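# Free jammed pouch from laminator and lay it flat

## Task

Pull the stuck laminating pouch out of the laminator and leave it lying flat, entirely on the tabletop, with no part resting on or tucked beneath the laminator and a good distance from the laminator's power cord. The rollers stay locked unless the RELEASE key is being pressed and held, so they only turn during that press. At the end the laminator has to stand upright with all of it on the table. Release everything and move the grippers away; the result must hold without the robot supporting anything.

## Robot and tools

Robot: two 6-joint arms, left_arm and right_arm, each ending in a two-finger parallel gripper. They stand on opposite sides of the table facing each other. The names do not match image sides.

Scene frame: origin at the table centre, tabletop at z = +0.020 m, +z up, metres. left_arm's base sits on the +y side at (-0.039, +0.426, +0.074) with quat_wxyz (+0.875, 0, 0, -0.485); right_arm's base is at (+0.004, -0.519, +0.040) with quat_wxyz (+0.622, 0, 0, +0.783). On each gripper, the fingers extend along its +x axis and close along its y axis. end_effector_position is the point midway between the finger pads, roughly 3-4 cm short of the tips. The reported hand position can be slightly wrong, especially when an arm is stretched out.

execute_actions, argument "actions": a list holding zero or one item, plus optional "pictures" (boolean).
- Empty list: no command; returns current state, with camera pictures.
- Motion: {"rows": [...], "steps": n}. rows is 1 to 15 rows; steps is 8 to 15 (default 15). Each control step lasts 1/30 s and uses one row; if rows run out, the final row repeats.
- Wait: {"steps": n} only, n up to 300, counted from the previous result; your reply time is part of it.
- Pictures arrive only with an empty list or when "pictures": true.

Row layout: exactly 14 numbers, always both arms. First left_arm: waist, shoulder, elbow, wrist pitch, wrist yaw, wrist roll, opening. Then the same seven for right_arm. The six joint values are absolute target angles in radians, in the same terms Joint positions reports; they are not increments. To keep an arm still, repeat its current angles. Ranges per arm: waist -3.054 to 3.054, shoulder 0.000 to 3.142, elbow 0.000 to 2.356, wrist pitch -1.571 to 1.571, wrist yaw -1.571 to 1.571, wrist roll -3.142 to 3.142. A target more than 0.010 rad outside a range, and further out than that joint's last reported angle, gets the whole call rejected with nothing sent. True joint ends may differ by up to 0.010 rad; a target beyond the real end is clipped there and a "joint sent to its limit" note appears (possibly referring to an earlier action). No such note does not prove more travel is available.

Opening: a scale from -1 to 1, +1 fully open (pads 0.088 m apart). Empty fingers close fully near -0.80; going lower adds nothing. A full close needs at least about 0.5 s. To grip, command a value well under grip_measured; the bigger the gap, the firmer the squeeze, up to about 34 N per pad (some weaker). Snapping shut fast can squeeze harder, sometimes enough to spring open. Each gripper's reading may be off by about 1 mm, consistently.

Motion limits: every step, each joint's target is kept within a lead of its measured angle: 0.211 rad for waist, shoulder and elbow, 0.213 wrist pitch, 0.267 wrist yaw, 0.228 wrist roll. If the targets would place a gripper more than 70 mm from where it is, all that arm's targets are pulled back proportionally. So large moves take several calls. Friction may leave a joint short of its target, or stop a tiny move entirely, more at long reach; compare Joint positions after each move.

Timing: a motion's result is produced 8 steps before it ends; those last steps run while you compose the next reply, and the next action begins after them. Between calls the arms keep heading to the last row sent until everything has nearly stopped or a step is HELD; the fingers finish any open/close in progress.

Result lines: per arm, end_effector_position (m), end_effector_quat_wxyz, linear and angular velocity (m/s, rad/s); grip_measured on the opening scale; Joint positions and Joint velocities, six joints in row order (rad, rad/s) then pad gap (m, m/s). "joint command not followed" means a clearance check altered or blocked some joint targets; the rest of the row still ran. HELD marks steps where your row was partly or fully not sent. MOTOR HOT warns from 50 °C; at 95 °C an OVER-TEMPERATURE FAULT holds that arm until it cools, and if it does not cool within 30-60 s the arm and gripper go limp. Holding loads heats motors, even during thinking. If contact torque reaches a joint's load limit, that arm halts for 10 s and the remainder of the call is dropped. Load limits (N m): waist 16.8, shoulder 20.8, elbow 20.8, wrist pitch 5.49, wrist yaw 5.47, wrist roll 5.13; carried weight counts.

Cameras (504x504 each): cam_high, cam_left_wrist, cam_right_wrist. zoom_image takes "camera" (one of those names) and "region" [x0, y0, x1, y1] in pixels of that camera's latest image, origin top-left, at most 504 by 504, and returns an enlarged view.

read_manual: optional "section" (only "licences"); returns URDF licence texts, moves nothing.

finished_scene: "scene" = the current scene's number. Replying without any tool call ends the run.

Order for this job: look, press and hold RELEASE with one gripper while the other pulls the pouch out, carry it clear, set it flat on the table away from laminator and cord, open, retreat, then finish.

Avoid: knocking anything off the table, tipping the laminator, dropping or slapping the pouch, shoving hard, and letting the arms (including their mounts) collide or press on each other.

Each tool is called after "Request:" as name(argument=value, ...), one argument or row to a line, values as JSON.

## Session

Request:
execute_actions(
  actions=[],
)

Scene clock: 0.00 s of 5200.00 s.
left_arm: end_effector_position=(+0.3332, +0.6077, +0.1315) grip_measured=+0.819 end_effector_quat_wxyz=(-0.047, +0.817, +0.085, -0.568) end_effector_velocity=(-0.001, -0.003, -0.002) end_effector_angular_velocity=(-0.014, +0.007, +0.001) | right_arm: end_effector_position=(-0.0596, -0.3232, +0.1983) grip_measured=+0.836 end_effector_quat_wxyz=(+0.866, -0.131, +0.187, +0.445) end_effector_velocity=(+0.000, -0.002, -0.003) end_effector_angular_velocity=(-0.026, -0.000, -0.003)
Joint positions: left_arm=[ 1.456  1.866  1.229 -0.533 -0.028 -2.748  0.079] | right_arm=[ 0.797  1.251  0.759 -1.263  1.106  1.708  0.08 ]
Joint velocities: left_arm=[-0.002  0.002 -0.002 -0.007  0.007 -0.007 -0.   ] | right_arm=[-0.002  0.002  0.002 -0.007 -0.022 -0.007 -0.   ]
Heat: left arm: hottest waist 29 °C (+0.0 °C/min); right arm: hottest wrist pitch 28 °C (+0.0 °C/min).

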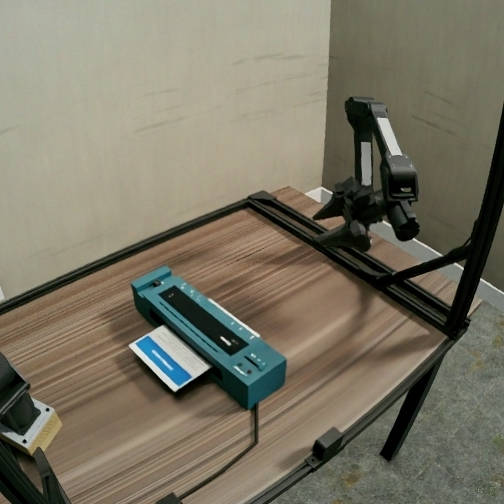

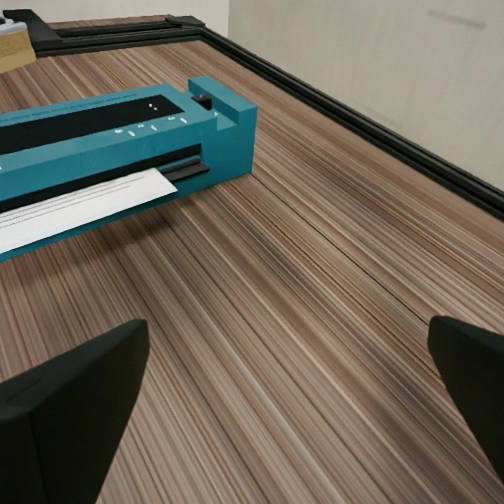

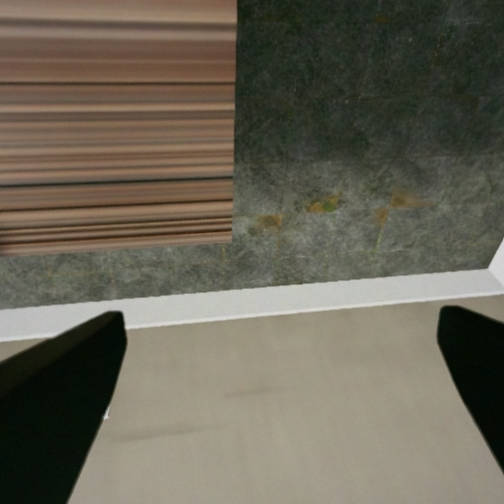

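Request:
execute_actions(
  actions=[
    {"rows":[[1.456,1.4,1.4,-1.0,0,0,1,0.3,1.2,1.1,-0.8,0.5,0,1]],"steps":10},
  ],
)

Request:
execute_actions(
  actions=[
    {"rows":[[-0.3,1.4,1.4,-1.1,0,0,1,-0.228,1.2,1.1,-0.8,0,0,1]],"steps":15},
  ],
)

Request:
execute_actions(
  actions=[
    {"steps":65},
  ],
  pictures=true,
)

Scene clock: 0.47 s of 5200.00 s.
left_arm: end_effector_position=(+0.3290, +0.6054, +0.1417) grip_measured=+0.878 end_effector_quat_wxyz=(-0.066, +0.812, +0.067, -0.576) end_effector_velocity=(-0.075, -0.043, +0.217) end_effector_angular_velocity=(+0.182, +0.293, -0.852) | right_arm: end_effector_position=(-0.0664, -0.3150, +0.1952) grip_measured=+0.893 end_effector_quat_wxyz=(+0.857, -0.133, +0.256, +0.428) end_effector_velocity=(-0.170, +0.253, +0.082) end_effector_angular_velocity=(-0.470, +2.417, -0.703)
Joint positions: left_arm=[ 1.456  1.845  1.25  -0.592 -0.026 -2.694  0.082] | right_arm=[ 0.724  1.243  0.814 -1.185  0.986  1.612  0.083]
Joint velocities: left_arm=[ 0.002 -0.496  0.33  -0.989  0.051  0.901  0.046] | right_arm=[-1.438 -0.115  1.219  1.59  -1.751 -1.473  0.05 ]
Heat: left arm: hottest waist 29 °C (+0.0 °C/min); right arm: hottest wrist pitch 28 °C (+0.0 °C/min).
Steps of this call (steps 1 to 12: nothing new was sent; steps 13 to 14: the first 2 steps of this action). Readings (joint positions):
13: left_arm=[1.456 1.857 1.240 -0.557 -0.028 -2.724] | right_arm=[0.771 1.246 0.781 -1.239 1.051 1.662]
14: the state above

Scene clock: 0.97 s of 5200.00 s.
left_arm: end_effector_position=(+0.2884, +0.4976, +0.2868) grip_measured=+0.980 end_effector_quat_wxyz=(-0.362, +0.767, -0.170, -0.502) end_effector_velocity=(-0.028, -0.480, +0.069) end_effector_angular_velocity=(+0.570, +0.272, -2.671) | right_arm: end_effector_position=(-0.0582, -0.2207, +0.2472) grip_measured=+0.996 end_effector_quat_wxyz=(+0.705, -0.098, +0.488, +0.504) end_effector_velocity=(+0.164, +0.062, -0.013) end_effector_angular_velocity=(-0.295, +0.383, +0.799)
Joint positions: left_arm=[ 1.224  1.453  1.381 -1.034 -0.008 -2.135  0.087] | right_arm=[ 0.076  1.204  1.085 -0.815  0.2    0.874  0.088]
Joint velocities: left_arm=[-1.365 -0.335  0.037 -0.505  0.037  1.443  0.001] | right_arm=[-1.385 -0.002  0.037  0.095 -1.663 -1.516  0.001]
Heat: left arm: hottest shoulder 30 °C (+0.0 °C/min); right arm: hottest wrist pitch 28 °C (+0.0 °C/min).
Steps of this call (steps 1 to 8: the last 8 steps of your previous action; steps 9 to 15: the first 7 steps of this action). Readings (joint positions):
9: left_arm=[1.447 1.571 1.361 -0.878 -0.012 -2.379] | right_arm=[0.352 1.205 1.071 -0.857 0.548 1.173]
10: left_arm=[1.424 1.542 1.368 -0.908 -0.012 -2.346] | right_arm=[0.308 1.204 1.076 -0.844 0.487 1.124]
12: left_arm=[1.353 1.497 1.377 -0.968 -0.011 -2.270] | right_arm=[0.215 1.204 1.081 -0.828 0.372 1.024]
15: the state above

Scene clock: 3.13 s of 5200.00 s.
left_arm: end_effector_position=(+0.0430, +0.1180, +0.2959) grip_measured=+0.982 end_effector_quat_wxyz=(+0.673, +0.323, +0.423, -0.514) end_effector_velocity=(+0.002, +0.003, -0.001) end_effector_angular_velocity=(+0.011, -0.014, +0.014) | right_arm: end_effector_position=(+0.0039, -0.2110, +0.2487) grip_measured=+0.999 end_effector_quat_wxyz=(+0.635, -0.313, +0.312, +0.634) end_effector_velocity=(-0.000, -0.002, -0.001) end_effector_angular_velocity=(-0.007, +0.001, +0.008)
Joint positions: left_arm=[-0.297  1.41   1.387 -1.099 -0.001 -0.004  0.087] | right_arm=[-0.225  1.204  1.091 -0.803  0.004  0.002  0.088]
Joint velocities: left_arm=[-0.002 -0.002 -0.002 -0.007 -0.022 -0.007 -0.   ] | right_arm=[-0.002 -0.002 -0.002 -0.007 -0.007 -0.007 -0.   ]
Heat: left arm: hottest shoulder 30 °C (+0.0 °C/min); right arm: hottest elbow 28 °C (+0.0 °C/min).
Kept back: nothing.
Steps of this call (steps 1 to 8: the last 8 steps of your previous action; steps 9 to 65: the robot went on to your last target). Readings (joint positions):
1: left_arm=[1.178 1.444 1.383 -1.048 -0.007 -2.085] | right_arm=[0.031 1.204 1.086 -0.812 0.154 0.824]
2: left_arm=[1.131 1.436 1.384 -1.059 -0.007 -2.036] | right_arm=[-0.014 1.204 1.087 -0.810 0.120 0.774]
4: left_arm=[1.038 1.426 1.386 -1.074 -0.006 -1.937] | right_arm=[-0.101 1.204 1.089 -0.807 0.077 0.675]
8: left_arm=[0.854 1.417 1.387 -1.089 -0.006 -1.739] | right_arm=[-0.187 1.204 1.090 -0.805 0.032 0.476]
65: the state above

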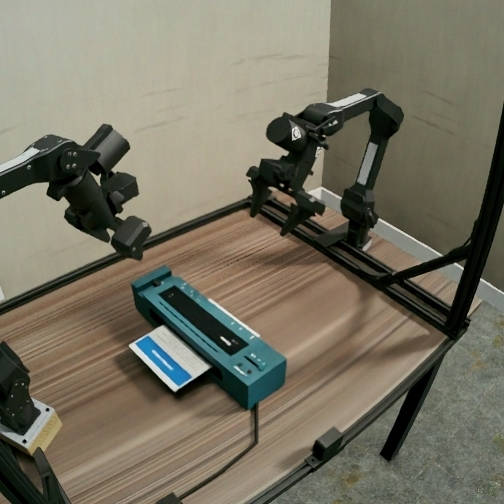

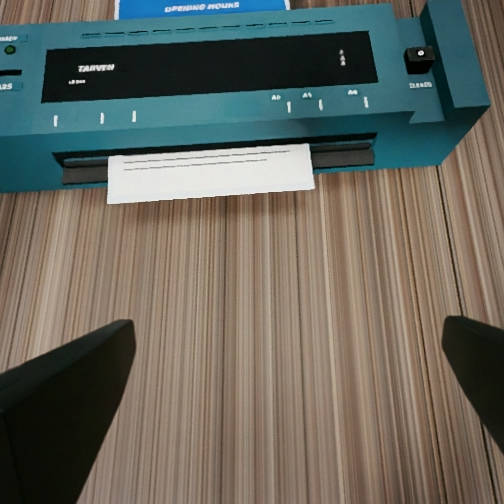

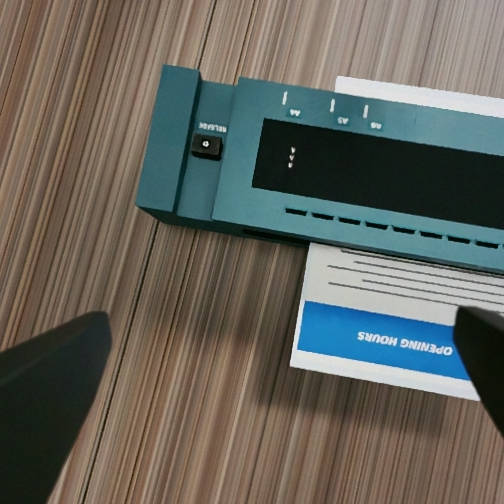

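Request:
execute_actions(
  actions=[
    {"rows":[[-0.2,1.65,1.504,-0.877,0,0,1,-0.142,1.2,0.8,0.418,0,1.571,-0.2]],"steps":15},
  ],
)

Request:
execute_actions(
  actions=[
    {"rows":[[-0.2,1.8,1.504,-0.877,0,0,1,-0.142,1.4,0.645,0.418,0,1.571,-0.2]],"steps":13},
  ],
)

Request:
execute_actions(
  actions=[
    {"rows":[[-0.2,1.93,1.504,-0.877,0,0,1,-0.142,1.6,0.56,0.418,0,1.571,-0.2]],"steps":12},
  ],
)

Request:
execute_actions(
  actions=[
    {"rows":[[-0.2,1.93,1.504,-0.877,0,0,1,-0.142,1.727,0.657,0.418,0,1.571,-0.2]],"steps":15},
  ],
)

Request:
execute_actions(
  actions=[
    {"steps":14},
  ],
  pictures=true,
)

Scene clock: 5.30 s of 5200.00 s.
left_arm: end_effector_position=(+0.0895, +0.0617, +0.2811) grip_measured=+0.982 end_effector_quat_wxyz=(+0.707, +0.288, +0.410, -0.499) end_effector_velocity=(+0.104, -0.083, -0.173) end_effector_angular_velocity=(+0.256, +0.088, +0.188) | right_arm: end_effector_position=(-0.0184, -0.1976, +0.2019) grip_measured=+0.177 end_effector_quat_wxyz=(+0.666, -0.184, +0.386, +0.612) end_effector_velocity=(-0.038, +0.100, -0.079) end_effector_angular_velocity=(+0.566, +1.060, -1.015)
Joint positions: left_arm=[-0.218  1.598  1.473 -0.924  0.001 -0.004  0.087] | right_arm=[-0.157  1.202  0.857 -0.487  0.002  0.346  0.048]
Joint velocities: left_arm=[ 0.178  0.559  0.002  0.286 -0.007 -0.007  0.   ] | right_arm=[ 0.09   0.076 -0.642  1.355 -0.007  1.502 -0.175]
Heat: left arm: hottest shoulder 30 °C (+11.3 °C/min); right arm: hottest elbow 29 °C (+11.3 °C/min).
Steps of this call (steps 1 to 15: the robot went on to your last target; steps 16 to 58: nothing new was sent; steps 59 to 65: the first 7 steps of this action). Readings (joint positions):
59: left_arm=[-0.292 1.427 1.398 -1.090 0.001 -0.004] | right_arm=[-0.218 1.201 1.064 -0.754 0.004 0.046]
60: left_arm=[-0.279 1.452 1.416 -1.043 0.001 -0.004] | right_arm=[-0.203 1.195 1.030 -0.700 0.004 0.097]
62: left_arm=[-0.248 1.522 1.458 -0.961 0.001 -0.004] | right_arm=[-0.175 1.193 0.952 -0.613 0.003 0.196]
65: the state above

Scene clock: 5.73 s of 5200.00 s.
left_arm: end_effector_position=(+0.1039, +0.0385, +0.2424) grip_measured=+0.982 end_effector_quat_wxyz=(+0.697, +0.301, +0.435, -0.484) end_effector_velocity=(+0.013, -0.022, -0.289) end_effector_angular_velocity=(+0.750, +0.274, +0.017) | right_arm: end_effector_position=(-0.0268, -0.1378, +0.2110) grip_measured=-0.192 end_effector_quat_wxyz=(+0.666, +0.146, +0.474, +0.557) end_effector_velocity=(-0.005, +0.031, -0.447) end_effector_angular_velocity=(-0.634, +1.282, -0.695)
Joint positions: left_arm=[-0.204  1.742  1.505 -0.879  0.001 -0.003  0.087] | right_arm=[-0.146  1.314  0.728  0.098  0.002  0.96   0.03 ]
Joint velocities: left_arm=[ 0.007  0.696 -0.022 -0.081 -0.007 -0.007 -0.   ] | right_arm=[ 0.002  0.906 -0.803  1.179 -0.007  1.502 -0.003]
Heat: left arm: hottest shoulder 30 °C (+10.5 °C/min); right arm: hottest elbow 29 °C (+10.5 °C/min).
Steps of this call (steps 1 to 8: the last 8 steps of your previous action; steps 9 to 13: the first 5 steps of this action). Readings (joint positions):
9: left_arm=[-0.205 1.653 1.493 -0.884 0.001 -0.003] | right_arm=[-0.147 1.217 0.808 -0.066 0.002 0.781]
10: left_arm=[-0.205 1.671 1.501 -0.878 0.001 -0.003] | right_arm=[-0.147 1.232 0.796 -0.024 0.002 0.818]
12: left_arm=[-0.204 1.718 1.506 -0.875 0.001 -0.003] | right_arm=[-0.146 1.284 0.754 0.057 0.002 0.910]
13: the state above

Scene clock: 6.13 s of 5200.00 s.
left_arm: end_effector_position=(+0.1061, +0.0330, +0.1966) grip_measured=+0.982 end_effector_quat_wxyz=(+0.671, +0.328, +0.474, -0.466) end_effector_velocity=(-0.003, +0.009, -0.267) end_effector_angular_velocity=(+0.714, +0.260, +0.007) | right_arm: end_effector_position=(-0.0284, -0.1215, +0.1673) grip_measured=-0.199 end_effector_quat_wxyz=(+0.601, +0.321, +0.593, +0.430) end_effector_velocity=(+0.006, -0.075, -0.490) end_effector_angular_velocity=(-1.296, +0.550, -0.312)
Joint positions: left_arm=[-0.203  1.859  1.506 -0.875  0.001 -0.003  0.087] | right_arm=[-0.145  1.479  0.631  0.397  0.003  1.47   0.029]
Joint velocities: left_arm=[-0.002  0.652  0.002 -0.11  -0.007 -0.007 -0.   ] | right_arm=[-0.002  0.867 -0.418  0.037 -0.007  0.725 -0.   ]
Heat: left arm: hottest shoulder 30 °C (+9.8 °C/min); right arm: hottest elbow 29 °C (+9.8 °C/min).
Steps of this call (steps 1 to 8: the last 8 steps of your previous action; steps 9 to 12: the first 4 steps of this action). Readings (joint positions):
9: left_arm=[-0.203 1.805 1.502 -0.879 0.001 -0.003] | right_arm=[-0.145 1.404 0.651 0.383 0.003 1.392]
10: left_arm=[-0.203 1.819 1.505 -0.875 0.001 -0.003] | right_arm=[-0.145 1.424 0.649 0.393 0.003 1.420]
12: the state above

Scene clock: 6.63 s of 5200.00 s.
left_arm: end_effector_position=(+0.1060, +0.0338, +0.1713) grip_measured=+0.982 end_effector_quat_wxyz=(+0.655, +0.343, +0.496, -0.455) end_effector_velocity=(-0.002, -0.002, +0.001) end_effector_angular_velocity=(-0.009, +0.002, -0.011) | right_arm: end_effector_position=(-0.0285, -0.1218, +0.0888) grip_measured=-0.200 end_effector_quat_wxyz=(+0.621, +0.288, +0.644, +0.342) end_effector_velocity=(-0.004, +0.016, -0.043) end_effector_angular_velocity=(-0.111, +0.010, +0.011)
Joint positions: left_arm=[-0.203  1.92   1.504 -0.878  0.001 -0.003  0.087] | right_arm=[-0.145  1.698  0.634  0.417  0.003  1.567  0.029]
Joint velocities: left_arm=[-0.002 -0.002 -0.002  0.007  0.007  0.007 -0.   ] | right_arm=[-0.002  0.188  0.085 -0.007 -0.022  0.007 -0.   ]
Heat: left arm: hottest shoulder 31 °C (+18.1 °C/min); right arm: hottest elbow 29 °C (+9.0 °C/min).
Steps of this call (steps 1 to 8: the last 8 steps of your previous action; steps 9 to 15: the first 7 steps of this action). Readings (joint positions):
9: left_arm=[-0.203 1.919 1.504 -0.878 0.001 -0.003] | right_arm=[-0.145 1.600 0.576 0.414 0.003 1.559]
10: left_arm=[-0.203 1.919 1.504 -0.878 0.001 -0.003] | right_arm=[-0.145 1.622 0.594 0.417 0.003 1.561]
12: left_arm=[-0.203 1.920 1.504 -0.878 0.001 -0.003] | right_arm=[-0.145 1.666 0.622 0.417 0.003 1.564]
15: the state above

Scene clock: 7.10 s of 5200.00 s.
left_arm: end_effector_position=(+0.1060, +0.0338, +0.1713) grip_measured=+0.982 end_effector_quat_wxyz=(+0.655, +0.343, +0.496, -0.455) end_effector_velocity=(+0.002, -0.000, +0.001) end_effector_angular_velocity=(-0.004, -0.011, -0.003) | right_arm: end_effector_position=(-0.0288, -0.1180, +0.0868) grip_measured=-0.200 end_effector_quat_wxyz=(+0.621, +0.287, +0.645, +0.340) end_effector_velocity=(-0.000, +0.000, +0.001) end_effector_angular_velocity=(+0.007, +0.008, +0.015)
Joint positions: left_arm=[-0.203  1.92   1.504 -0.878  0.001 -0.003  0.087] | right_arm=[-0.145  1.717  0.649  0.417  0.003  1.569  0.029]
Joint velocities: left_arm=[ 0.002 -0.002 -0.002  0.007 -0.007  0.007  0.   ] | right_arm=[-0.007 -0.002 -0.002  0.007 -0.022 -0.007 -0.   ]
Heat: left arm: hottest shoulder 31 °C (+16.9 °C/min); right arm: hottest elbow 29 °C (+8.5 °C/min).
Kept back: nothing.
Steps of this call (steps 1 to 8: the last 8 steps of your previous action; steps 9 to 14: the robot went on to your last target). Readings (joint positions):
1: left_arm=[-0.203 1.920 1.504 -0.878 0.001 -0.003] | right_arm=[-0.145 1.703 0.636 0.417 0.003 1.567]
2: left_arm=[-0.203 1.920 1.504 -0.878 0.001 -0.003] | right_arm=[-0.145 1.707 0.639 0.417 0.003 1.567]
4: left_arm=[-0.203 1.920 1.504 -0.878 0.001 -0.003] | right_arm=[-0.145 1.711 0.643 0.417 0.003 1.568]
8: left_arm=[-0.203 1.920 1.504 -0.878 0.001 -0.003] | right_arm=[-0.145 1.714 0.648 0.417 0.003 1.568]
14: the state above

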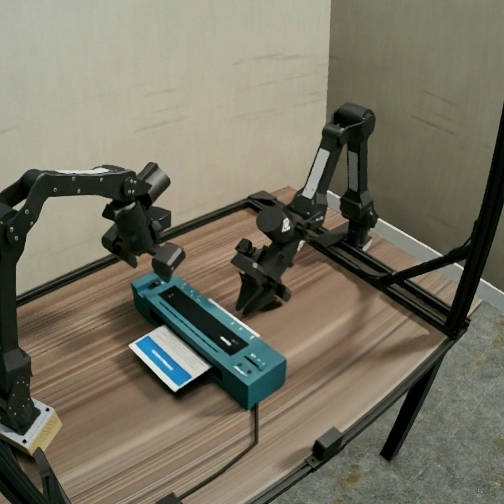

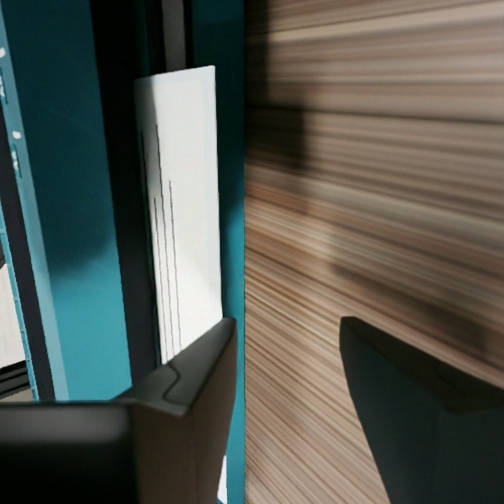

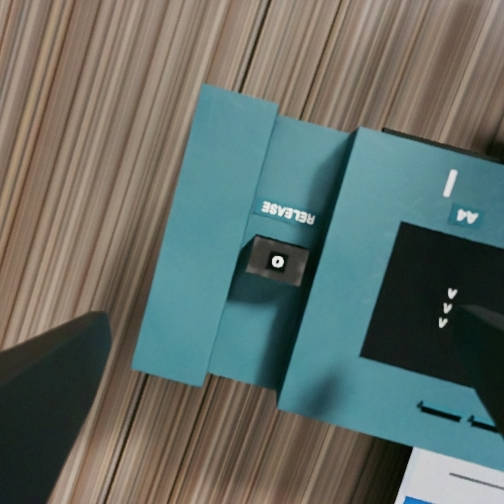

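Request:
execute_actions(
  actions=[
    {"rows":[[-0.207,1.93,1.525,-0.83,0,0.3,-0.85,-0.142,1.77,0.705,0.414,0,1.571,-0.2],[-0.207,1.93,1.525,-0.83,0,0.3,-0.85,-0.142,1.77,0.705,0.414,0,1.571,-0.2],[-0.207,1.93,1.525,-0.83,0,0.3,-0.85,-0.142,1.77,0.705,0.414,0,1.571,-0.2],[-0.207,1.96,1.525,-0.83,0,0.3,-0.85,-0.142,1.805,0.748,0.41,0,1.571,-0.2],[-0.207,1.96,1.525,-0.83,0,0.3,-0.85,-0.142,1.805,0.748,0.41,0,1.571,-0.2],[-0.207,1.96,1.525,-0.83,0,0.3,-0.85,-0.142,1.805,0.748,0.41,0,1.571,-0.2],[-0.207,1.995,1.525,-0.83,0,0.3,-0.85,-0.142,1.805,0.748,0.41,0,1.571,-0.2]],"steps":15},
  ],
)

Request:
execute_actions(
  actions=[
    {"steps":16},
  ],
  pictures=true,
)

Scene clock: 8.20 s of 5200.00 s.
left_arm: end_effector_position=(+0.1095, +0.0242, +0.1690) grip_measured=+0.161 end_effector_quat_wxyz=(+0.617, +0.414, +0.427, -0.515) end_effector_velocity=(+0.007, -0.019, -0.081) end_effector_angular_velocity=(+0.196, -0.087, -0.454) | right_arm: end_effector_position=(-0.0304, -0.0999, +0.0869) grip_measured=-0.200 end_effector_quat_wxyz=(+0.620, +0.290, +0.644, +0.343) end_effector_velocity=(-0.005, +0.058, +0.009) end_effector_angular_velocity=(+0.046, +0.002, +0.008)
Joint positions: left_arm=[-0.203  1.939  1.513 -0.84   0.001  0.239  0.047] | right_arm=[-0.145  1.776  0.718  0.416  0.003  1.569  0.029]
Joint velocities: left_arm=[-0.002  0.247  0.056  0.037 -0.007  0.476 -0.175] | right_arm=[-0.002  0.164  0.217 -0.007 -0.007 -0.007 -0.   ]
Heat: left arm: hottest shoulder 31 °C (+14.6 °C/min); right arm: hottest elbow 29 °C (+7.3 °C/min).
Steps of this call (steps 1 to 26: the robot went on to your last target; steps 27 to 33: the first 7 steps of this action). Readings (joint positions):
27: left_arm=[-0.203 1.920 1.504 -0.873 0.001 0.041] | right_arm=[-0.145 1.723 0.655 0.417 0.003 1.569]
28: left_arm=[-0.203 1.920 1.504 -0.862 0.001 0.092] | right_arm=[-0.145 1.731 0.664 0.417 0.003 1.569]
30: left_arm=[-0.203 1.924 1.507 -0.850 0.001 0.173] | right_arm=[-0.145 1.750 0.685 0.416 0.003 1.569]
33: the state above

Scene clock: 8.73 s of 5200.00 s.
left_arm: end_effector_position=(+0.1097, +0.0229, +0.1516) grip_measured=-0.814 end_effector_quat_wxyz=(+0.595, +0.438, +0.425, -0.523) end_effector_velocity=(-0.004, +0.004, -0.001) end_effector_angular_velocity=(+0.017, +0.016, +0.003) | right_arm: end_effector_position=(-0.0308, -0.0943, +0.0870) grip_measured=-0.200 end_effector_quat_wxyz=(+0.619, +0.290, +0.644, +0.343) end_effector_velocity=(+0.002, +0.001, +0.000) end_effector_angular_velocity=(-0.001, -0.022, +0.005)
Joint positions: left_arm=[-0.204  1.984  1.515 -0.832  0.001  0.295  0.   ] | right_arm=[-0.145  1.794  0.74   0.414  0.003  1.569  0.029]
Joint velocities: left_arm=[-0.002 -0.002 -0.002 -0.022  0.007 -0.007  0.   ] | right_arm=[-0.002  0.002  0.007 -0.007  0.007 -0.022 -0.   ]
Heat: left arm: hottest shoulder 31 °C (+13.7 °C/min); right arm: hottest elbow 29 °C (+6.9 °C/min).
Kept back: nothing.
Steps of this call (steps 1 to 8: the last 8 steps of your previous action; steps 9 to 16: the robot went on to your last target). Readings (joint positions):
1: left_arm=[-0.203 1.946 1.514 -0.837 0.001 0.251] | right_arm=[-0.145 1.781 0.723 0.416 0.003 1.569]
2: left_arm=[-0.203 1.955 1.515 -0.836 0.001 0.262] | right_arm=[-0.145 1.784 0.728 0.415 0.003 1.569]
4: left_arm=[-0.203 1.971 1.515 -0.835 0.001 0.275] | right_arm=[-0.145 1.788 0.733 0.415 0.003 1.569]
8: left_arm=[-0.204 1.983 1.515 -0.834 0.001 0.288] | right_arm=[-0.145 1.792 0.737 0.414 0.003 1.569]
16: the state above

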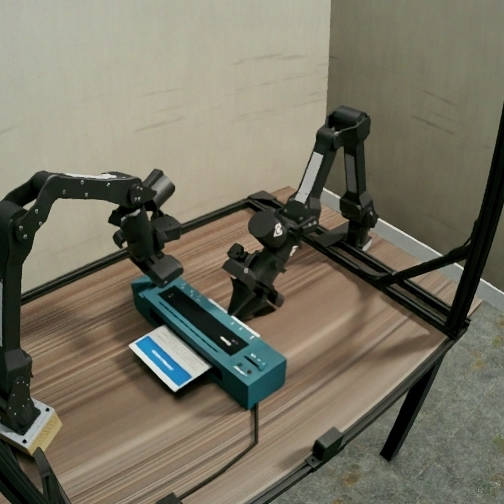

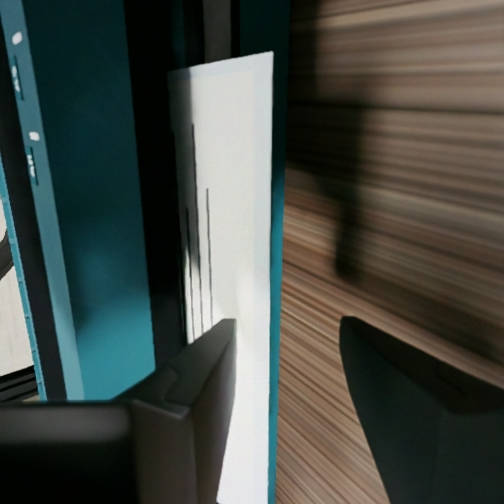

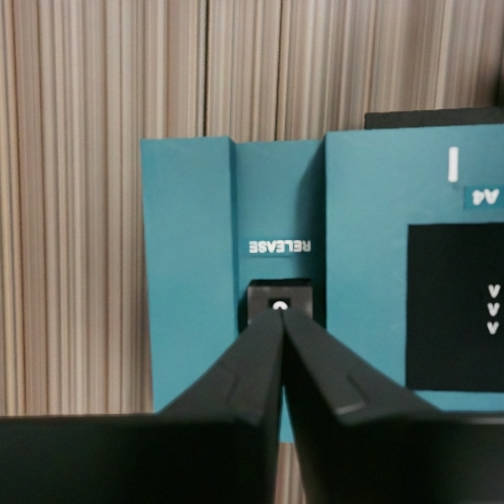

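Request:
execute_actions(
  actions=[
    {"rows":[[-0.207,2.02,1.515,-0.83,0,0.3,-0.85,-0.142,1.83,0.79,0.41,0,1.571,-0.25],[-0.207,2.02,1.515,-0.83,0,0.3,-0.85,-0.142,1.83,0.79,0.41,0,1.571,-0.25],[-0.207,2.03,1.515,-0.83,0,0.3,-0.85,-0.142,1.858,0.82,0.40,0,1.571,-0.3],[-0.207,2.04,1.515,-0.83,0,0.3,-0.85,-0.142,1.858,0.82,0.40,0,1.571,-0.3],[-0.207,2.05,1.515,-0.825,0,0.3,-0.85,-0.142,1.858,0.82,0.40,0,1.571,-0.3],[-0.207,2.06,1.515,-0.825,0,0.3,-0.85,-0.142,1.858,0.82,0.40,0,1.571,-0.3],[-0.207,2.075,1.515,-0.82,0,0.3,-0.85,-0.142,1.858,0.82,0.40,0,1.571,-0.3]],"steps":15},
  ],
)

Request:
execute_actions(
  actions=[
    {"steps":14},
  ],
  pictures=true,
)

Scene clock: 9.57 s of 5200.00 s.
left_arm: end_effector_position=(+0.1097, +0.0231, +0.1358) grip_measured=-0.814 end_effector_quat_wxyz=(+0.585, +0.445, +0.437, -0.519) end_effector_velocity=(+0.001, -0.001, -0.083) end_effector_angular_velocity=(+0.151, +0.050, +0.006) | right_arm: end_effector_position=(-0.0321, -0.0791, +0.0894) grip_measured=-0.277 end_effector_quat_wxyz=(+0.617, +0.294, +0.642, +0.347) end_effector_velocity=(-0.003, +0.031, +0.005) end_effector_angular_velocity=(+0.012, -0.001, +0.008)
Joint positions: left_arm=[-0.204  2.023  1.515 -0.827  0.001  0.296  0.   ] | right_arm=[-0.145  1.835  0.799  0.407  0.003  1.569  0.025]
Joint velocities: left_arm=[-0.002  0.208 -0.002  0.051 -0.007 -0.007  0.   ] | right_arm=[-0.002  0.081  0.129 -0.037 -0.007 -0.007 -0.009]
Heat: left arm: hottest shoulder 31 °C (+12.5 °C/min); right arm: hottest elbow 29 °C (+6.3 °C/min).
Steps of this call (steps 1 to 15: the robot went on to your last target; steps 16 to 18: nothing new was sent; steps 19 to 25: the first 7 steps of this action). Readings (joint positions):
19: left_arm=[-0.204 1.987 1.515 -0.832 0.001 0.296] | right_arm=[-0.145 1.798 0.745 0.411 0.003 1.569]
20: left_arm=[-0.204 1.989 1.515 -0.831 0.001 0.296] | right_arm=[-0.145 1.803 0.753 0.410 0.003 1.569]
22: left_arm=[-0.204 2.000 1.515 -0.831 0.001 0.296] | right_arm=[-0.145 1.821 0.776 0.410 0.003 1.569]
25: the state above

Scene clock: 10.03 s of 5200.00 s.
left_arm: end_effector_position=(+0.1097, +0.0229, +0.1283) grip_measured=-0.814 end_effector_quat_wxyz=(+0.581, +0.447, +0.441, -0.517) end_effector_velocity=(+0.001, +0.003, -0.002) end_effector_angular_velocity=(+0.017, -0.011, +0.024) | right_arm: end_effector_position=(-0.0324, -0.0761, +0.0887) grip_measured=-0.299 end_effector_quat_wxyz=(+0.618, +0.293, +0.642, +0.346) end_effector_velocity=(+0.002, -0.002, -0.004) end_effector_angular_velocity=(-0.021, -0.015, +0.012)
Joint positions: left_arm=[-0.204  2.042  1.515 -0.822  0.001  0.296  0.   ] | right_arm=[-0.145  1.847  0.812  0.404  0.003  1.569  0.024]
Joint velocities: left_arm=[-0.002  0.002 -0.002 -0.007 -0.022 -0.022  0.   ] | right_arm=[-0.007  0.002  0.002 -0.022 -0.007 -0.022  0.   ]
Heat: left arm: hottest shoulder 31 °C (+12.0 °C/min); right arm: hottest elbow 29 °C (+6.0 °C/min).
Kept back: nothing.
Steps of this call (steps 1 to 8: the last 8 steps of your previous action; steps 9 to 14: the robot went on to your last target). Readings (joint positions):
1: left_arm=[-0.204 2.029 1.515 -0.825 0.001 0.296] | right_arm=[-0.145 1.838 0.802 0.407 0.003 1.569]
2: left_arm=[-0.204 2.034 1.515 -0.823 0.001 0.296] | right_arm=[-0.145 1.840 0.804 0.406 0.003 1.569]
4: left_arm=[-0.204 2.041 1.515 -0.821 0.001 0.296] | right_arm=[-0.145 1.843 0.807 0.405 0.003 1.569]
8: left_arm=[-0.204 2.042 1.515 -0.822 0.001 0.296] | right_arm=[-0.145 1.846 0.810 0.404 0.003 1.569]
14: the state above

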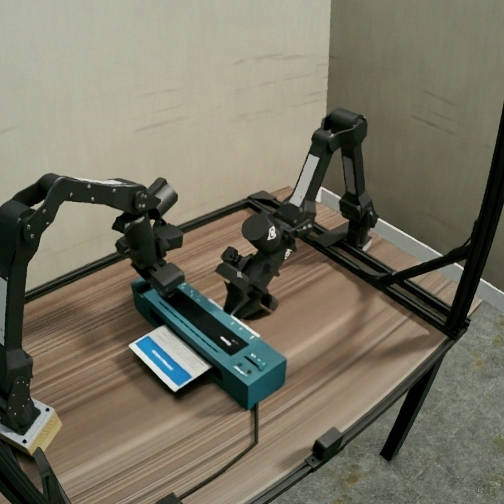

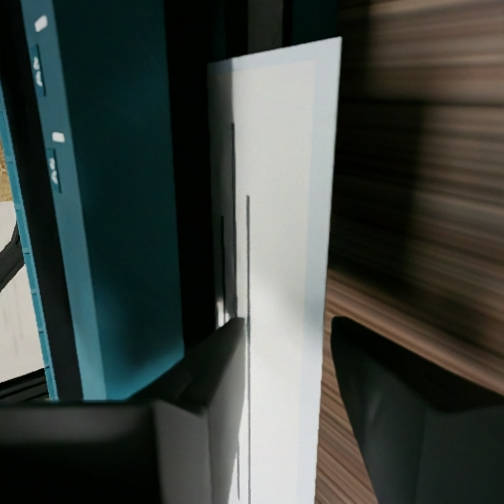

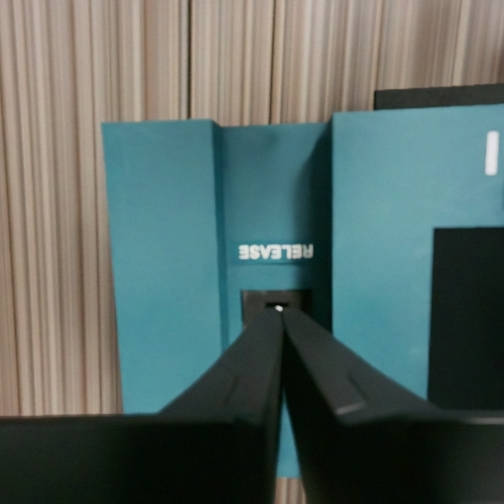

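Close, then pull gently.

Request:
execute_actions(
  actions=[
    {"rows":[[-0.207,2.075,1.515,-0.82,0,0.3,-0.85,-0.142,1.85,0.815,0.40,0,1.571,-0.45],[-0.207,2.075,1.515,-0.82,0,0.3,-0.85,-0.142,1.85,0.815,0.40,0,1.571,-0.55],[-0.207,2.075,1.515,-0.82,0,0.3,-0.85,-0.142,1.85,0.815,0.40,0,1.571,-0.65],[-0.207,2.075,1.515,-0.82,0,0.3,-0.85,-0.142,1.85,0.815,0.40,0,1.571,-0.75],[-0.207,2.075,1.515,-0.82,0,0.3,-0.85,-0.142,1.85,0.815,0.40,0,1.571,-0.85],[-0.207,2.075,1.515,-0.82,0,0.3,-0.85,-0.142,1.85,0.815,0.40,0,1.571,-1]],"steps":15},
  ],
)

Request:
execute_actions(
  actions=[
    {"steps":12},
  ],
  pictures=true,
)

Scene clock: 10.70 s of 5200.00 s.
left_arm: end_effector_position=(+0.1096, +0.0229, +0.1281) grip_measured=-0.814 end_effector_quat_wxyz=(+0.581, +0.447, +0.441, -0.517) end_effector_velocity=(-0.001, +0.004, -0.001) end_effector_angular_velocity=(+0.025, -0.004, -0.022) | right_arm: end_effector_position=(-0.0326, -0.0744, +0.0907) grip_measured=-0.732 end_effector_quat_wxyz=(+0.616, +0.297, +0.642, +0.347) end_effector_velocity=(-0.000, +0.001, +0.011) end_effector_angular_velocity=(-0.035, +0.043, -0.026)
Joint positions: left_arm=[-0.204  2.043  1.515 -0.822  0.001  0.296  0.   ] | right_arm=[-0.145  1.847  0.817  0.405  0.002  1.572  0.003]
Joint velocities: left_arm=[-0.002  0.002  0.002 -0.022 -0.007  0.022  0.   ] | right_arm=[-0.002 -0.037  0.042 -0.11  -0.007  0.051 -0.086]
Heat: left arm: hottest shoulder 31 °C (+11.2 °C/min); right arm: hottest elbow 29 °C (+5.6 °C/min).
Steps of this call (steps 1 to 13: the robot went on to your last target; steps 14 to 20: the first 7 steps of this action). Readings (joint positions):
14: left_arm=[-0.204 2.043 1.515 -0.822 0.001 0.296] | right_arm=[-0.145 1.847 0.812 0.404 0.003 1.569]
15: left_arm=[-0.204 2.043 1.515 -0.822 0.001 0.296] | right_arm=[-0.145 1.847 0.812 0.404 0.003 1.569]
17: left_arm=[-0.204 2.043 1.515 -0.822 0.001 0.296] | right_arm=[-0.145 1.847 0.812 0.404 0.003 1.570]
20: the state above

Scene clock: 11.10 s of 5200.00 s.
left_arm: end_effector_position=(+0.1096, +0.0229, +0.1281) grip_measured=-0.814 end_effector_quat_wxyz=(+0.581, +0.447, +0.441, -0.517) end_effector_velocity=(-0.003, +0.001, -0.002) end_effector_angular_velocity=(+0.008, +0.012, +0.003) | right_arm: end_effector_position=(-0.0327, -0.0726, +0.0947) grip_measured=-0.792 end_effector_quat_wxyz=(+0.613, +0.302, +0.641, +0.349) end_effector_velocity=(+0.000, -0.002, -0.001) end_effector_angular_velocity=(-0.007, -0.002, +0.008)
Joint positions: left_arm=[-0.204  2.043  1.515 -0.822  0.001  0.296  0.   ] | right_arm=[-0.145  1.842  0.82   0.41   0.002  1.578  0.   ]
Joint velocities: left_arm=[-0.002  0.002 -0.002 -0.007  0.007 -0.007  0.   ] | right_arm=[-0.002 -0.002 -0.002 -0.007 -0.007 -0.007 -0.   ]
Heat: left arm: hottest shoulder 31 °C (+10.8 °C/min); right arm: hottest elbow 29 °C (+5.4 °C/min).
Kept back: nothing.
Steps of this call (steps 1 to 8: the last 8 steps of your previous action; steps 9 to 12: the robot went on to your last target). Readings (joint positions):
1: left_arm=[-0.204 2.043 1.515 -0.822 0.001 0.296] | right_arm=[-0.145 1.845 0.817 0.406 0.002 1.576]
2: left_arm=[-0.204 2.043 1.515 -0.822 0.001 0.296] | right_arm=[-0.145 1.843 0.817 0.407 0.002 1.577]
4: left_arm=[-0.204 2.043 1.515 -0.822 0.001 0.296] | right_arm=[-0.145 1.842 0.820 0.410 0.002 1.578]
8: left_arm=[-0.204 2.043 1.515 -0.822 0.001 0.296] | right_arm=[-0.145 1.842 0.820 0.410 0.002 1.578]
12: the state above

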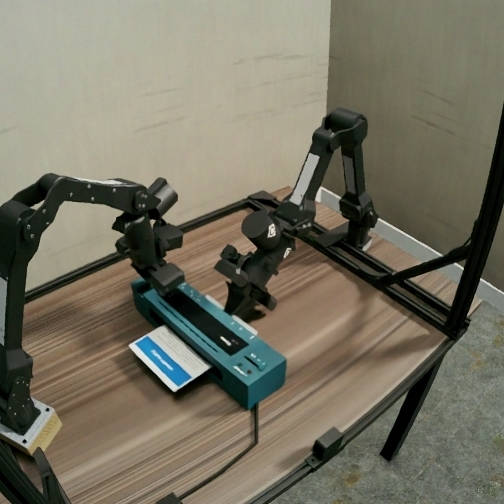

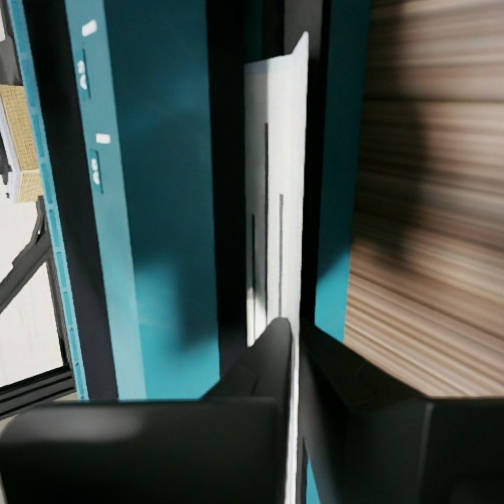

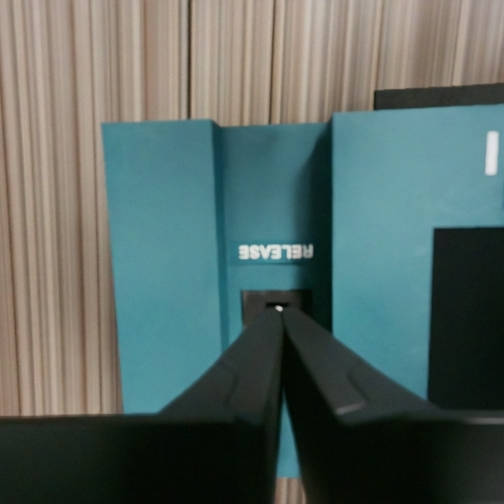

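Request:
execute_actions(
  actions=[
    {"rows":[[-0.207,2.075,1.515,-0.82,0,0.3,-0.85,-0.142,1.835,0.795,0.40,0,1.571,-1],[-0.207,2.075,1.515,-0.82,0,0.3,-0.85,-0.142,1.82,0.78,0.40,0,1.571,-1],[-0.207,2.075,1.515,-0.82,0,0.3,-0.85,-0.142,1.805,0.765,0.40,0,1.571,-1],[-0.207,2.075,1.515,-0.82,0,0.3,-0.85,-0.142,1.79,0.75,0.40,0,1.571,-1],[-0.207,2.075,1.515,-0.82,0,0.3,-0.85,-0.142,1.775,0.735,0.40,0,1.571,-1],[-0.207,2.075,1.515,-0.82,0,0.3,-0.85,-0.142,1.76,0.72,0.40,0,1.571,-1],[-0.207,2.075,1.515,-0.82,0,0.3,-0.85,-0.142,1.745,0.705,0.40,0,1.571,-1],[-0.207,2.075,1.515,-0.82,0,0.3,-0.85,-0.142,1.73,0.69,0.40,0,1.571,-1],[-0.207,2.075,1.515,-0.82,0,0.3,-0.85,-0.142,1.715,0.675,0.395,0,1.571,-1],[-0.207,2.075,1.515,-0.82,0,0.3,-0.85,-0.142,1.70,0.66,0.395,0,1.571,-1],[-0.207,2.075,1.515,-0.82,0,0.3,-0.85,-0.142,1.68,0.645,0.39,0,1.571,-1],[-0.207,2.075,1.515,-0.82,0,0.3,-0.85,-0.142,1.66,0.63,0.387,0,1.571,-1],[-0.207,2.075,1.515,-0.82,0,0.3,-0.85,-0.142,1.64,0.613,0.384,0,1.571,-1],[-0.207,2.075,1.515,-0.82,0,0.3,-0.85,-0.142,1.62,0.597,0.38,0,1.571,-1],[-0.207,2.075,1.515,-0.82,0,0.3,-0.85,-0.142,1.60,0.58,0.377,0,1.571,-1]],"steps":15},
  ],
)

Request:
execute_actions(
  actions=[
    {"rows":[[-0.207,2.075,1.515,-0.82,0,0.3,-0.85,-0.142,1.58,0.564,0.373,0,1.571,-1],[-0.207,2.075,1.515,-0.82,0,0.3,-0.85,-0.142,1.56,0.548,0.37,0,1.571,-1],[-0.207,2.075,1.515,-0.82,0,0.3,-0.85,-0.142,1.54,0.532,0.366,0,1.571,-1],[-0.207,2.075,1.515,-0.82,0,0.3,-0.85,-0.142,1.52,0.516,0.363,0,1.571,-1],[-0.207,2.075,1.515,-0.82,0,0.3,-0.85,-0.142,1.50,0.50,0.359,0,1.571,-1],[-0.207,2.075,1.515,-0.82,0,0.3,-0.85,-0.142,1.48,0.485,0.355,0,1.571,-1],[-0.207,2.075,1.515,-0.82,0,0.3,-0.85,-0.142,1.455,0.467,0.348,0,1.571,-1],[-0.207,2.075,1.515,-0.82,0,0.3,-0.85,-0.142,1.43,0.45,0.341,0,1.571,-1],[-0.207,2.075,1.515,-0.82,0,0.3,-0.85,-0.142,1.405,0.432,0.334,0,1.571,-1],[-0.207,2.075,1.515,-0.82,0,0.3,-0.85,-0.142,1.38,0.414,0.327,0,1.571,-1],[-0.207,2.075,1.515,-0.82,0,0.3,-0.85,-0.142,1.355,0.396,0.32,0,1.571,-1],[-0.207,2.075,1.515,-0.82,0,0.3,-0.85,-0.142,1.33,0.378,0.313,0,1.571,-1],[-0.207,2.075,1.515,-0.82,0,0.3,-0.85,-0.142,1.30,0.357,0.305,0,1.571,-1],[-0.207,2.075,1.515,-0.82,0,0.3,-0.85,-0.142,1.27,0.336,0.296,0,1.571,-1],[-0.207,2.075,1.515,-0.82,0,0.3,-0.85,-0.142,1.243,0.316,0.287,0,1.571,-1]],"steps":15},
  ],
  pictures=true,
)

Scene clock: 12.80 s of 5200.00 s.
left_arm: end_effector_position=(+0.1096, +0.0229, +0.1281) grip_measured=-0.814 end_effector_quat_wxyz=(+0.581, +0.447, +0.441, -0.517) end_effector_velocity=(+0.000, -0.001, +0.001) end_effector_angular_velocity=(-0.003, -0.014, -0.022) | right_arm: end_effector_position=(-0.0323, -0.0855, +0.0972) grip_measured=-0.792 end_effector_quat_wxyz=(+0.613, +0.301, +0.641, +0.349) end_effector_velocity=(+0.008, -0.119, -0.003) end_effector_angular_velocity=(-0.090, -0.006, -0.003)
Joint positions: left_arm=[-0.204  2.043  1.515 -0.822  0.001  0.296  0.   ] | right_arm=[-0.143  1.794  0.77   0.41   0.003  1.578  0.   ]
Joint velocities: left_arm=[-0.002 -0.002 -0.002  0.007 -0.007  0.022  0.   ] | right_arm=[ 0.007 -0.383 -0.437 -0.037  0.007  0.007 -0.001]
Heat: left arm: hottest shoulder 31 °C (+9.4 °C/min); right arm: hottest elbow 29 °C (+4.7 °C/min).
Steps of this call (steps 1 to 15: the robot went on to your last target; steps 16 to 44: nothing new was sent; steps 45 to 51: the first 7 steps of this action). Readings (joint positions):
45: left_arm=[-0.204 2.043 1.515 -0.822 0.001 0.296] | right_arm=[-0.144 1.842 0.820 0.410 0.003 1.578]
46: left_arm=[-0.204 2.043 1.515 -0.822 0.001 0.296] | right_arm=[-0.144 1.840 0.819 0.410 0.003 1.578]
48: left_arm=[-0.204 2.043 1.515 -0.822 0.001 0.296] | right_arm=[-0.144 1.827 0.806 0.410 0.003 1.578]
51: the state above

Scene clock: 13.30 s of 5200.00 s.
left_arm: end_effector_position=(+0.1096, +0.0229, +0.1281) grip_measured=-0.814 end_effector_quat_wxyz=(+0.581, +0.448, +0.441, -0.517) end_effector_velocity=(+0.003, +0.004, -0.000) end_effector_angular_velocity=(+0.014, -0.016, +0.014) | right_arm: end_effector_position=(-0.0284, -0.1495, +0.1069) grip_measured=-0.792 end_effector_quat_wxyz=(+0.614, +0.297, +0.644, +0.347) end_effector_velocity=(+0.005, -0.138, +0.019) end_effector_angular_velocity=(-0.018, +0.005, +0.034)
Joint positions: left_arm=[-0.204  2.043  1.515 -0.822  0.     0.297  0.   ] | right_arm=[-0.139  1.535  0.54   0.371  0.003  1.579  0.   ]
Joint velocities: left_arm=[ 0.002 -0.002 -0.002 -0.007 -0.022 -0.007  0.   ] | right_arm=[ 0.012 -0.613 -0.462 -0.168 -0.022 -0.007  0.001]
Heat: left arm: hottest shoulder 31 °C (+9.0 °C/min); right arm: hottest elbow 29 °C (+4.5 °C/min).
Steps of this call (steps 1 to 8: the last 8 steps of your previous action; steps 9 to 15: the first 7 steps of this action). Readings (joint positions):
9: left_arm=[-0.204 2.043 1.515 -0.822 0.000 0.297] | right_arm=[-0.141 1.653 0.635 0.391 0.003 1.579]
10: left_arm=[-0.204 2.043 1.515 -0.822 0.000 0.297] | right_arm=[-0.140 1.634 0.620 0.388 0.003 1.579]
12: left_arm=[-0.204 2.043 1.515 -0.822 0.000 0.297] | right_arm=[-0.139 1.595 0.588 0.382 0.003 1.579]
15: the state above

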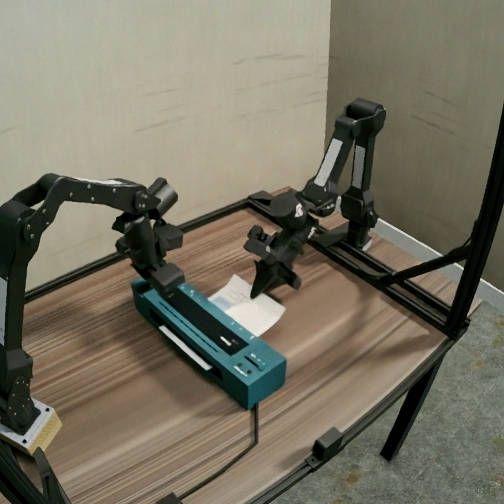

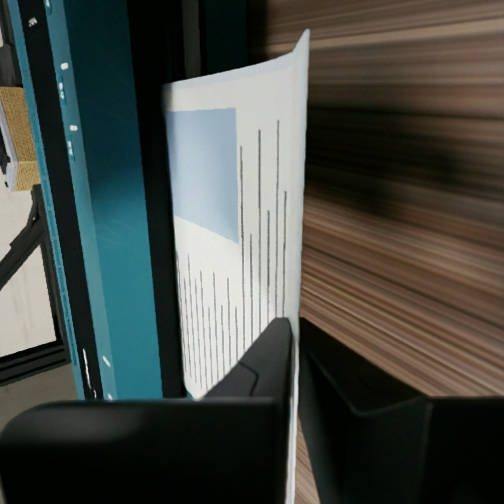

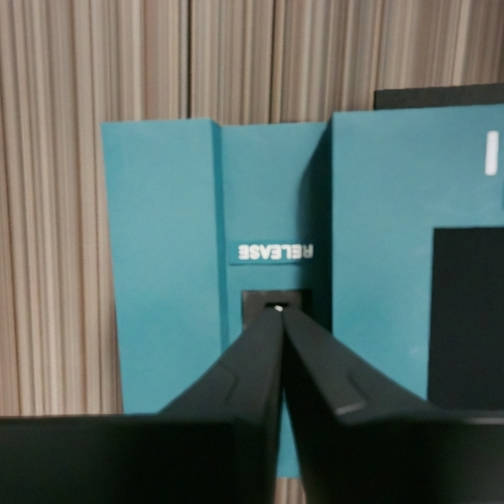

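Request:
execute_actions(
  actions=[
    {"rows":[[-0.207,2.075,1.515,-0.82,0,0.3,-0.85,-0.142,1.21,0.30,0.267,0,1.571,-1],[-0.207,2.075,1.515,-0.82,0,0.3,-0.85,-0.142,1.175,0.287,0.247,0,1.571,-1],[-0.207,2.075,1.515,-0.82,0,0.3,-0.85,-0.142,1.14,0.274,0.227,0,1.571,-1],[-0.207,2.075,1.515,-0.82,0,0.3,-0.85,-0.142,1.107,0.26,0.207,0,1.571,-1],[-0.207,2.075,1.515,-0.82,0,0.3,-0.85,-0.142,1.074,0.247,0.186,0,1.571,-1],[-0.207,2.075,1.515,-0.82,0,0.3,-0.85,-0.142,1.04,0.233,0.166,0,1.571,-1],[-0.207,2.075,1.515,-0.82,0,0.3,-0.85,-0.142,1.006,0.22,0.146,0,1.571,-1],[-0.207,2.075,1.515,-0.82,0,0.3,-0.85,-0.142,0.97,0.207,0.126,0,1.571,-1],[-0.207,2.075,1.515,-0.82,0,0.3,-0.85,-0.142,0.938,0.193,0.105,0,1.571,-1],[-0.207,2.075,1.515,-0.82,0,0.3,-0.85,-0.142,0.905,0.18,0.08,0,1.571,-1],[-0.207,2.075,1.515,-0.82,0,0.3,-0.85,-0.142,0.867,0.174,0.04,0,1.571,-1],[-0.207,2.075,1.515,-0.82,0,0.3,-0.85,-0.142,0.83,0.167,0,0,1.571,-1],[-0.207,2.075,1.515,-0.82,0,0.3,-0.85,-0.142,0.79,0.161,-0.04,0,1.571,-1],[-0.207,2.075,1.515,-0.82,0,0.3,-0.85,-0.142,0.753,0.155,-0.08,0,1.571,-1],[-0.207,2.075,1.515,-0.82,0,0.3,-0.85,-0.142,0.715,0.148,-0.12,0,1.571,-1]],"steps":15},
  ],
)

Request:
execute_actions(
  actions=[
    {"rows":[[-0.207,2.0,1.515,-0.82,0,0.3,-0.8,-0.142,0.68,0.145,-0.17,0,1.571,-1],[-0.207,1.9,1.515,-0.82,0,0.3,-0.8,-0.142,0.65,0.142,-0.22,0,1.571,-1],[-0.207,1.5,1.515,-0.82,0,0.3,-0.8,-0.142,0.62,0.14,-0.29,0,1.571,-1]],"steps":15},
  ],
)

Request:
execute_actions(
  actions=[
    {"rows":[[-0.4,1.3,1.3,-0.7,0,0,1,-0.142,0.62,0.14,-0.29,0,1.571,0.4],[-0.4,1.3,1.3,-0.7,0,0,1,-0.142,0.62,0.14,-0.29,0,1.571,0.4],[-0.4,1.3,1.3,-0.7,0,0,1,-0.142,0.62,0.14,-0.29,0,1.571,0.4],[-0.4,1.3,1.3,-0.7,0,0,1,-0.142,0.62,0.14,-0.29,0,1.571,0.4],[-0.4,1.3,1.3,-0.7,0,0,1,-0.142,0.62,0.14,-0.29,0,1.571,0.4],[-0.4,1.3,1.3,-0.7,0,0,1,-0.142,0.52,0.13,-0.39,0,1.571,0.4]],"steps":15},
  ],
)

Request:
execute_actions(
  actions=[
    {"steps":14},
  ],
  pictures=true,
)

Scene clock: 14.97 s of 5200.00 s.
left_arm: end_effector_position=(+0.1096, +0.0229, +0.1281) grip_measured=-0.814 end_effector_quat_wxyz=(+0.581, +0.448, +0.441, -0.517) end_effector_velocity=(-0.003, +0.002, +0.001) end_effector_angular_velocity=(+0.004, +0.011, +0.003) | right_arm: end_effector_position=(-0.0215, -0.2333, +0.1089) grip_measured=-0.793 end_effector_quat_wxyz=(+0.614, +0.292, +0.645, +0.347) end_effector_velocity=(+0.013, -0.131, +0.007) end_effector_angular_velocity=(+0.002, +0.010, -0.006)
Joint positions: left_arm=[-0.204  2.043  1.515 -0.822  0.     0.297  0.   ] | right_arm=[-0.139  1.112  0.271  0.209 -0.003  1.573  0.   ]
Joint velocities: left_arm=[-0.002 -0.007 -0.007 -0.007  0.007 -0.007  0.   ] | right_arm=[-0.007 -0.872 -0.349 -0.52  -0.007  0.007 -0.   ]
Heat: left arm: hottest shoulder 31 °C (+8.0 °C/min); right arm: hottest wrist pitch 30 °C (+8.0 °C/min).
Steps of this call (steps 1 to 8: the last 8 steps of your previous action; steps 9 to 43: the robot went on to your last target; steps 44 to 50: the first 7 steps of this action). Readings (joint positions):
44: left_arm=[-0.204 2.043 1.515 -0.822 0.000 0.297] | right_arm=[-0.139 1.245 0.323 0.286 -0.003 1.573]
45: left_arm=[-0.204 2.043 1.515 -0.822 0.000 0.297] | right_arm=[-0.139 1.233 0.319 0.279 -0.003 1.573]
47: left_arm=[-0.204 2.043 1.515 -0.822 0.000 0.297] | right_arm=[-0.139 1.193 0.303 0.256 -0.003 1.573]
50: the state above

Scene clock: 15.47 s of 5200.00 s.
left_arm: end_effector_position=(+0.1103, +0.0211, +0.1932) grip_measured=-0.809 end_effector_quat_wxyz=(+0.625, +0.417, +0.385, -0.536) end_effector_velocity=(-0.008, +0.015, +0.453) end_effector_angular_velocity=(-1.039, -0.380, -0.012) | right_arm: end_effector_position=(-0.0153, -0.3034, +0.0925) grip_measured=-0.793 end_effector_quat_wxyz=(+0.632, +0.258, +0.660, +0.314) end_effector_velocity=(+0.002, -0.068, -0.041) end_effector_angular_velocity=(-0.217, -0.010, +0.024)
Joint positions: left_arm=[-0.204  1.881  1.51  -0.82   0.     0.297  0.   ] | right_arm=[-0.139  0.664  0.155 -0.227 -0.003  1.573  0.   ]
Joint velocities: left_arm=[-0.002 -1.101 -0.002  0.007  0.007  0.007  0.   ] | right_arm=[ 0.002 -0.33  -0.071 -0.476 -0.022 -0.007 -0.   ]
Heat: left arm: hottest shoulder 32 °C (+11.6 °C/min); right arm: hottest wrist pitch 30 °C (+7.8 °C/min).
Steps of this call (steps 1 to 8: the last 8 steps of your previous action; steps 9 to 15: the first 7 steps of this action). Readings (joint positions):
9: left_arm=[-0.204 2.040 1.515 -0.821 0.000 0.297] | right_arm=[-0.139 0.811 0.179 -0.033 -0.003 1.573]
10: left_arm=[-0.204 2.026 1.515 -0.819 0.000 0.297] | right_arm=[-0.139 0.775 0.174 -0.073 -0.003 1.573]
12: left_arm=[-0.204 1.982 1.511 -0.825 0.000 0.297] | right_arm=[-0.139 0.712 0.165 -0.157 -0.003 1.573]
15: the state above

Scene clock: 15.97 s of 5200.00 s.
left_arm: end_effector_position=(+0.0287, +0.0591, +0.3458) grip_measured=+0.021 end_effector_quat_wxyz=(+0.709, +0.254, +0.258, -0.605) end_effector_velocity=(-0.112, +0.066, +0.112) end_effector_angular_velocity=(-0.547, +0.285, +0.105) | right_arm: end_effector_position=(-0.0142, -0.3153, +0.0885) grip_measured=-0.180 end_effector_quat_wxyz=(+0.636, +0.248, +0.663, +0.305) end_effector_velocity=(+0.003, -0.071, -0.007) end_effector_angular_velocity=(-0.008, +0.009, +0.018)
Joint positions: left_arm=[-0.375  1.365  1.352 -0.726  0.001  0.066  0.04 ] | right_arm=[-0.139  0.589  0.148 -0.324 -0.003  1.573  0.03 ]
Joint velocities: left_arm=[-0.271 -0.549 -0.291  0.227 -0.022 -0.535  0.175] | right_arm=[-0.002 -0.672 -0.1   -0.579 -0.022 -0.007  0.175]
Heat: left arm: hottest shoulder 32 °C (+11.3 °C/min); right arm: hottest elbow 30 °C (+7.5 °C/min).
Steps of this call (steps 1 to 8: the last 8 steps of your previous action; steps 9 to 15: the first 7 steps of this action). Readings (joint positions):
9: left_arm=[-0.215 1.564 1.489 -0.790 -0.006 0.261] | right_arm=[-0.139 0.627 0.151 -0.280 -0.003 1.573]
10: left_arm=[-0.242 1.523 1.462 -0.772 -0.007 0.218] | right_arm=[-0.139 0.627 0.151 -0.282 -0.003 1.573]
12: left_arm=[-0.312 1.442 1.402 -0.753 -0.004 0.136] | right_arm=[-0.139 0.625 0.150 -0.284 -0.003 1.573]
15: the state above

Scene clock: 16.43 s of 5200.00 s.
left_arm: end_effector_position=(+0.0192, +0.0669, +0.3511) grip_measured=+0.973 end_effector_quat_wxyz=(+0.715, +0.225, +0.261, -0.609) end_effector_velocity=(-0.004, +0.006, +0.005) end_effector_angular_velocity=(-0.016, +0.021, +0.017) | right_arm: end_effector_position=(-0.0136, -0.3222, +0.0880) grip_measured=+0.393 end_effector_quat_wxyz=(+0.637, +0.247, +0.664, +0.305) end_effector_velocity=(-0.002, -0.001, +0.000) end_effector_angular_velocity=(+0.002, +0.000, +0.013)
Joint positions: left_arm=[-0.396  1.312  1.311 -0.703  0.     0.006  0.087] | right_arm=[-0.139  0.525  0.141 -0.385 -0.003  1.573  0.058]
Joint velocities: left_arm=[-0.012 -0.027 -0.007 -0.007 -0.007 -0.037  0.003] | right_arm=[ 0.002 -0.012 -0.002 -0.007 -0.007 -0.007  0.003]
Heat: left arm: hottest shoulder 32 °C (+11.0 °C/min); right arm: hottest elbow 30 °C (+7.3 °C/min).
Kept back: nothing.
Steps of this call (steps 1 to 8: the last 8 steps of your previous action; steps 9 to 14: the robot went on to your last target). Readings (joint positions):
1: left_arm=[-0.381 1.350 1.344 -0.719 0.000 0.052] | right_arm=[-0.139 0.571 0.145 -0.339 -0.003 1.573]
2: left_arm=[-0.384 1.339 1.338 -0.715 0.000 0.041] | right_arm=[-0.139 0.559 0.144 -0.349 -0.003 1.573]
4: left_arm=[-0.387 1.326 1.328 -0.710 0.000 0.027] | right_arm=[-0.139 0.545 0.142 -0.364 -0.003 1.573]
8: left_arm=[-0.393 1.317 1.315 -0.706 0.000 0.012] | right_arm=[-0.139 0.530 0.141 -0.378 -0.003 1.573]
14: the state above

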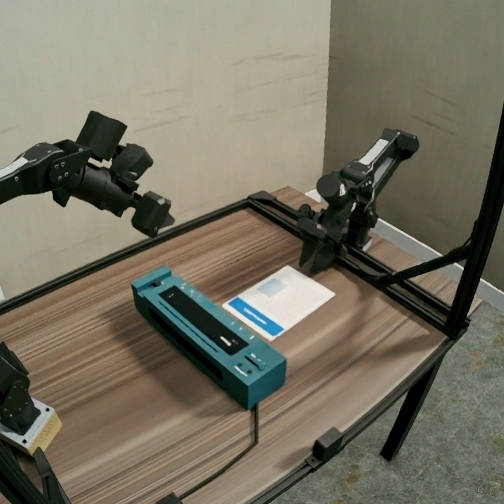

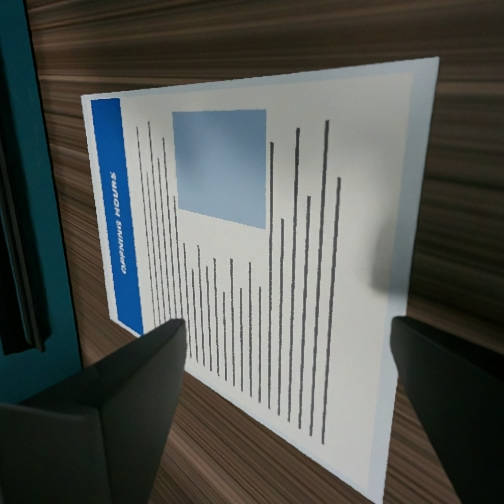

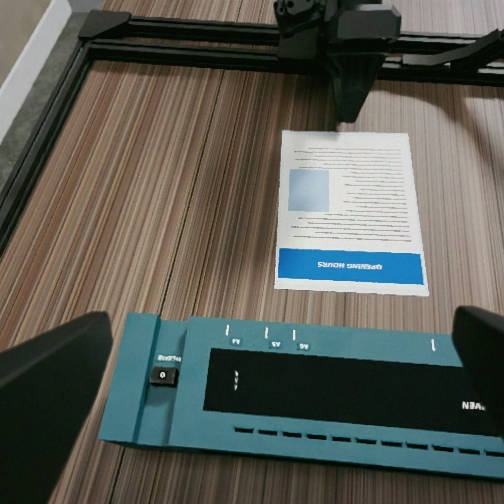

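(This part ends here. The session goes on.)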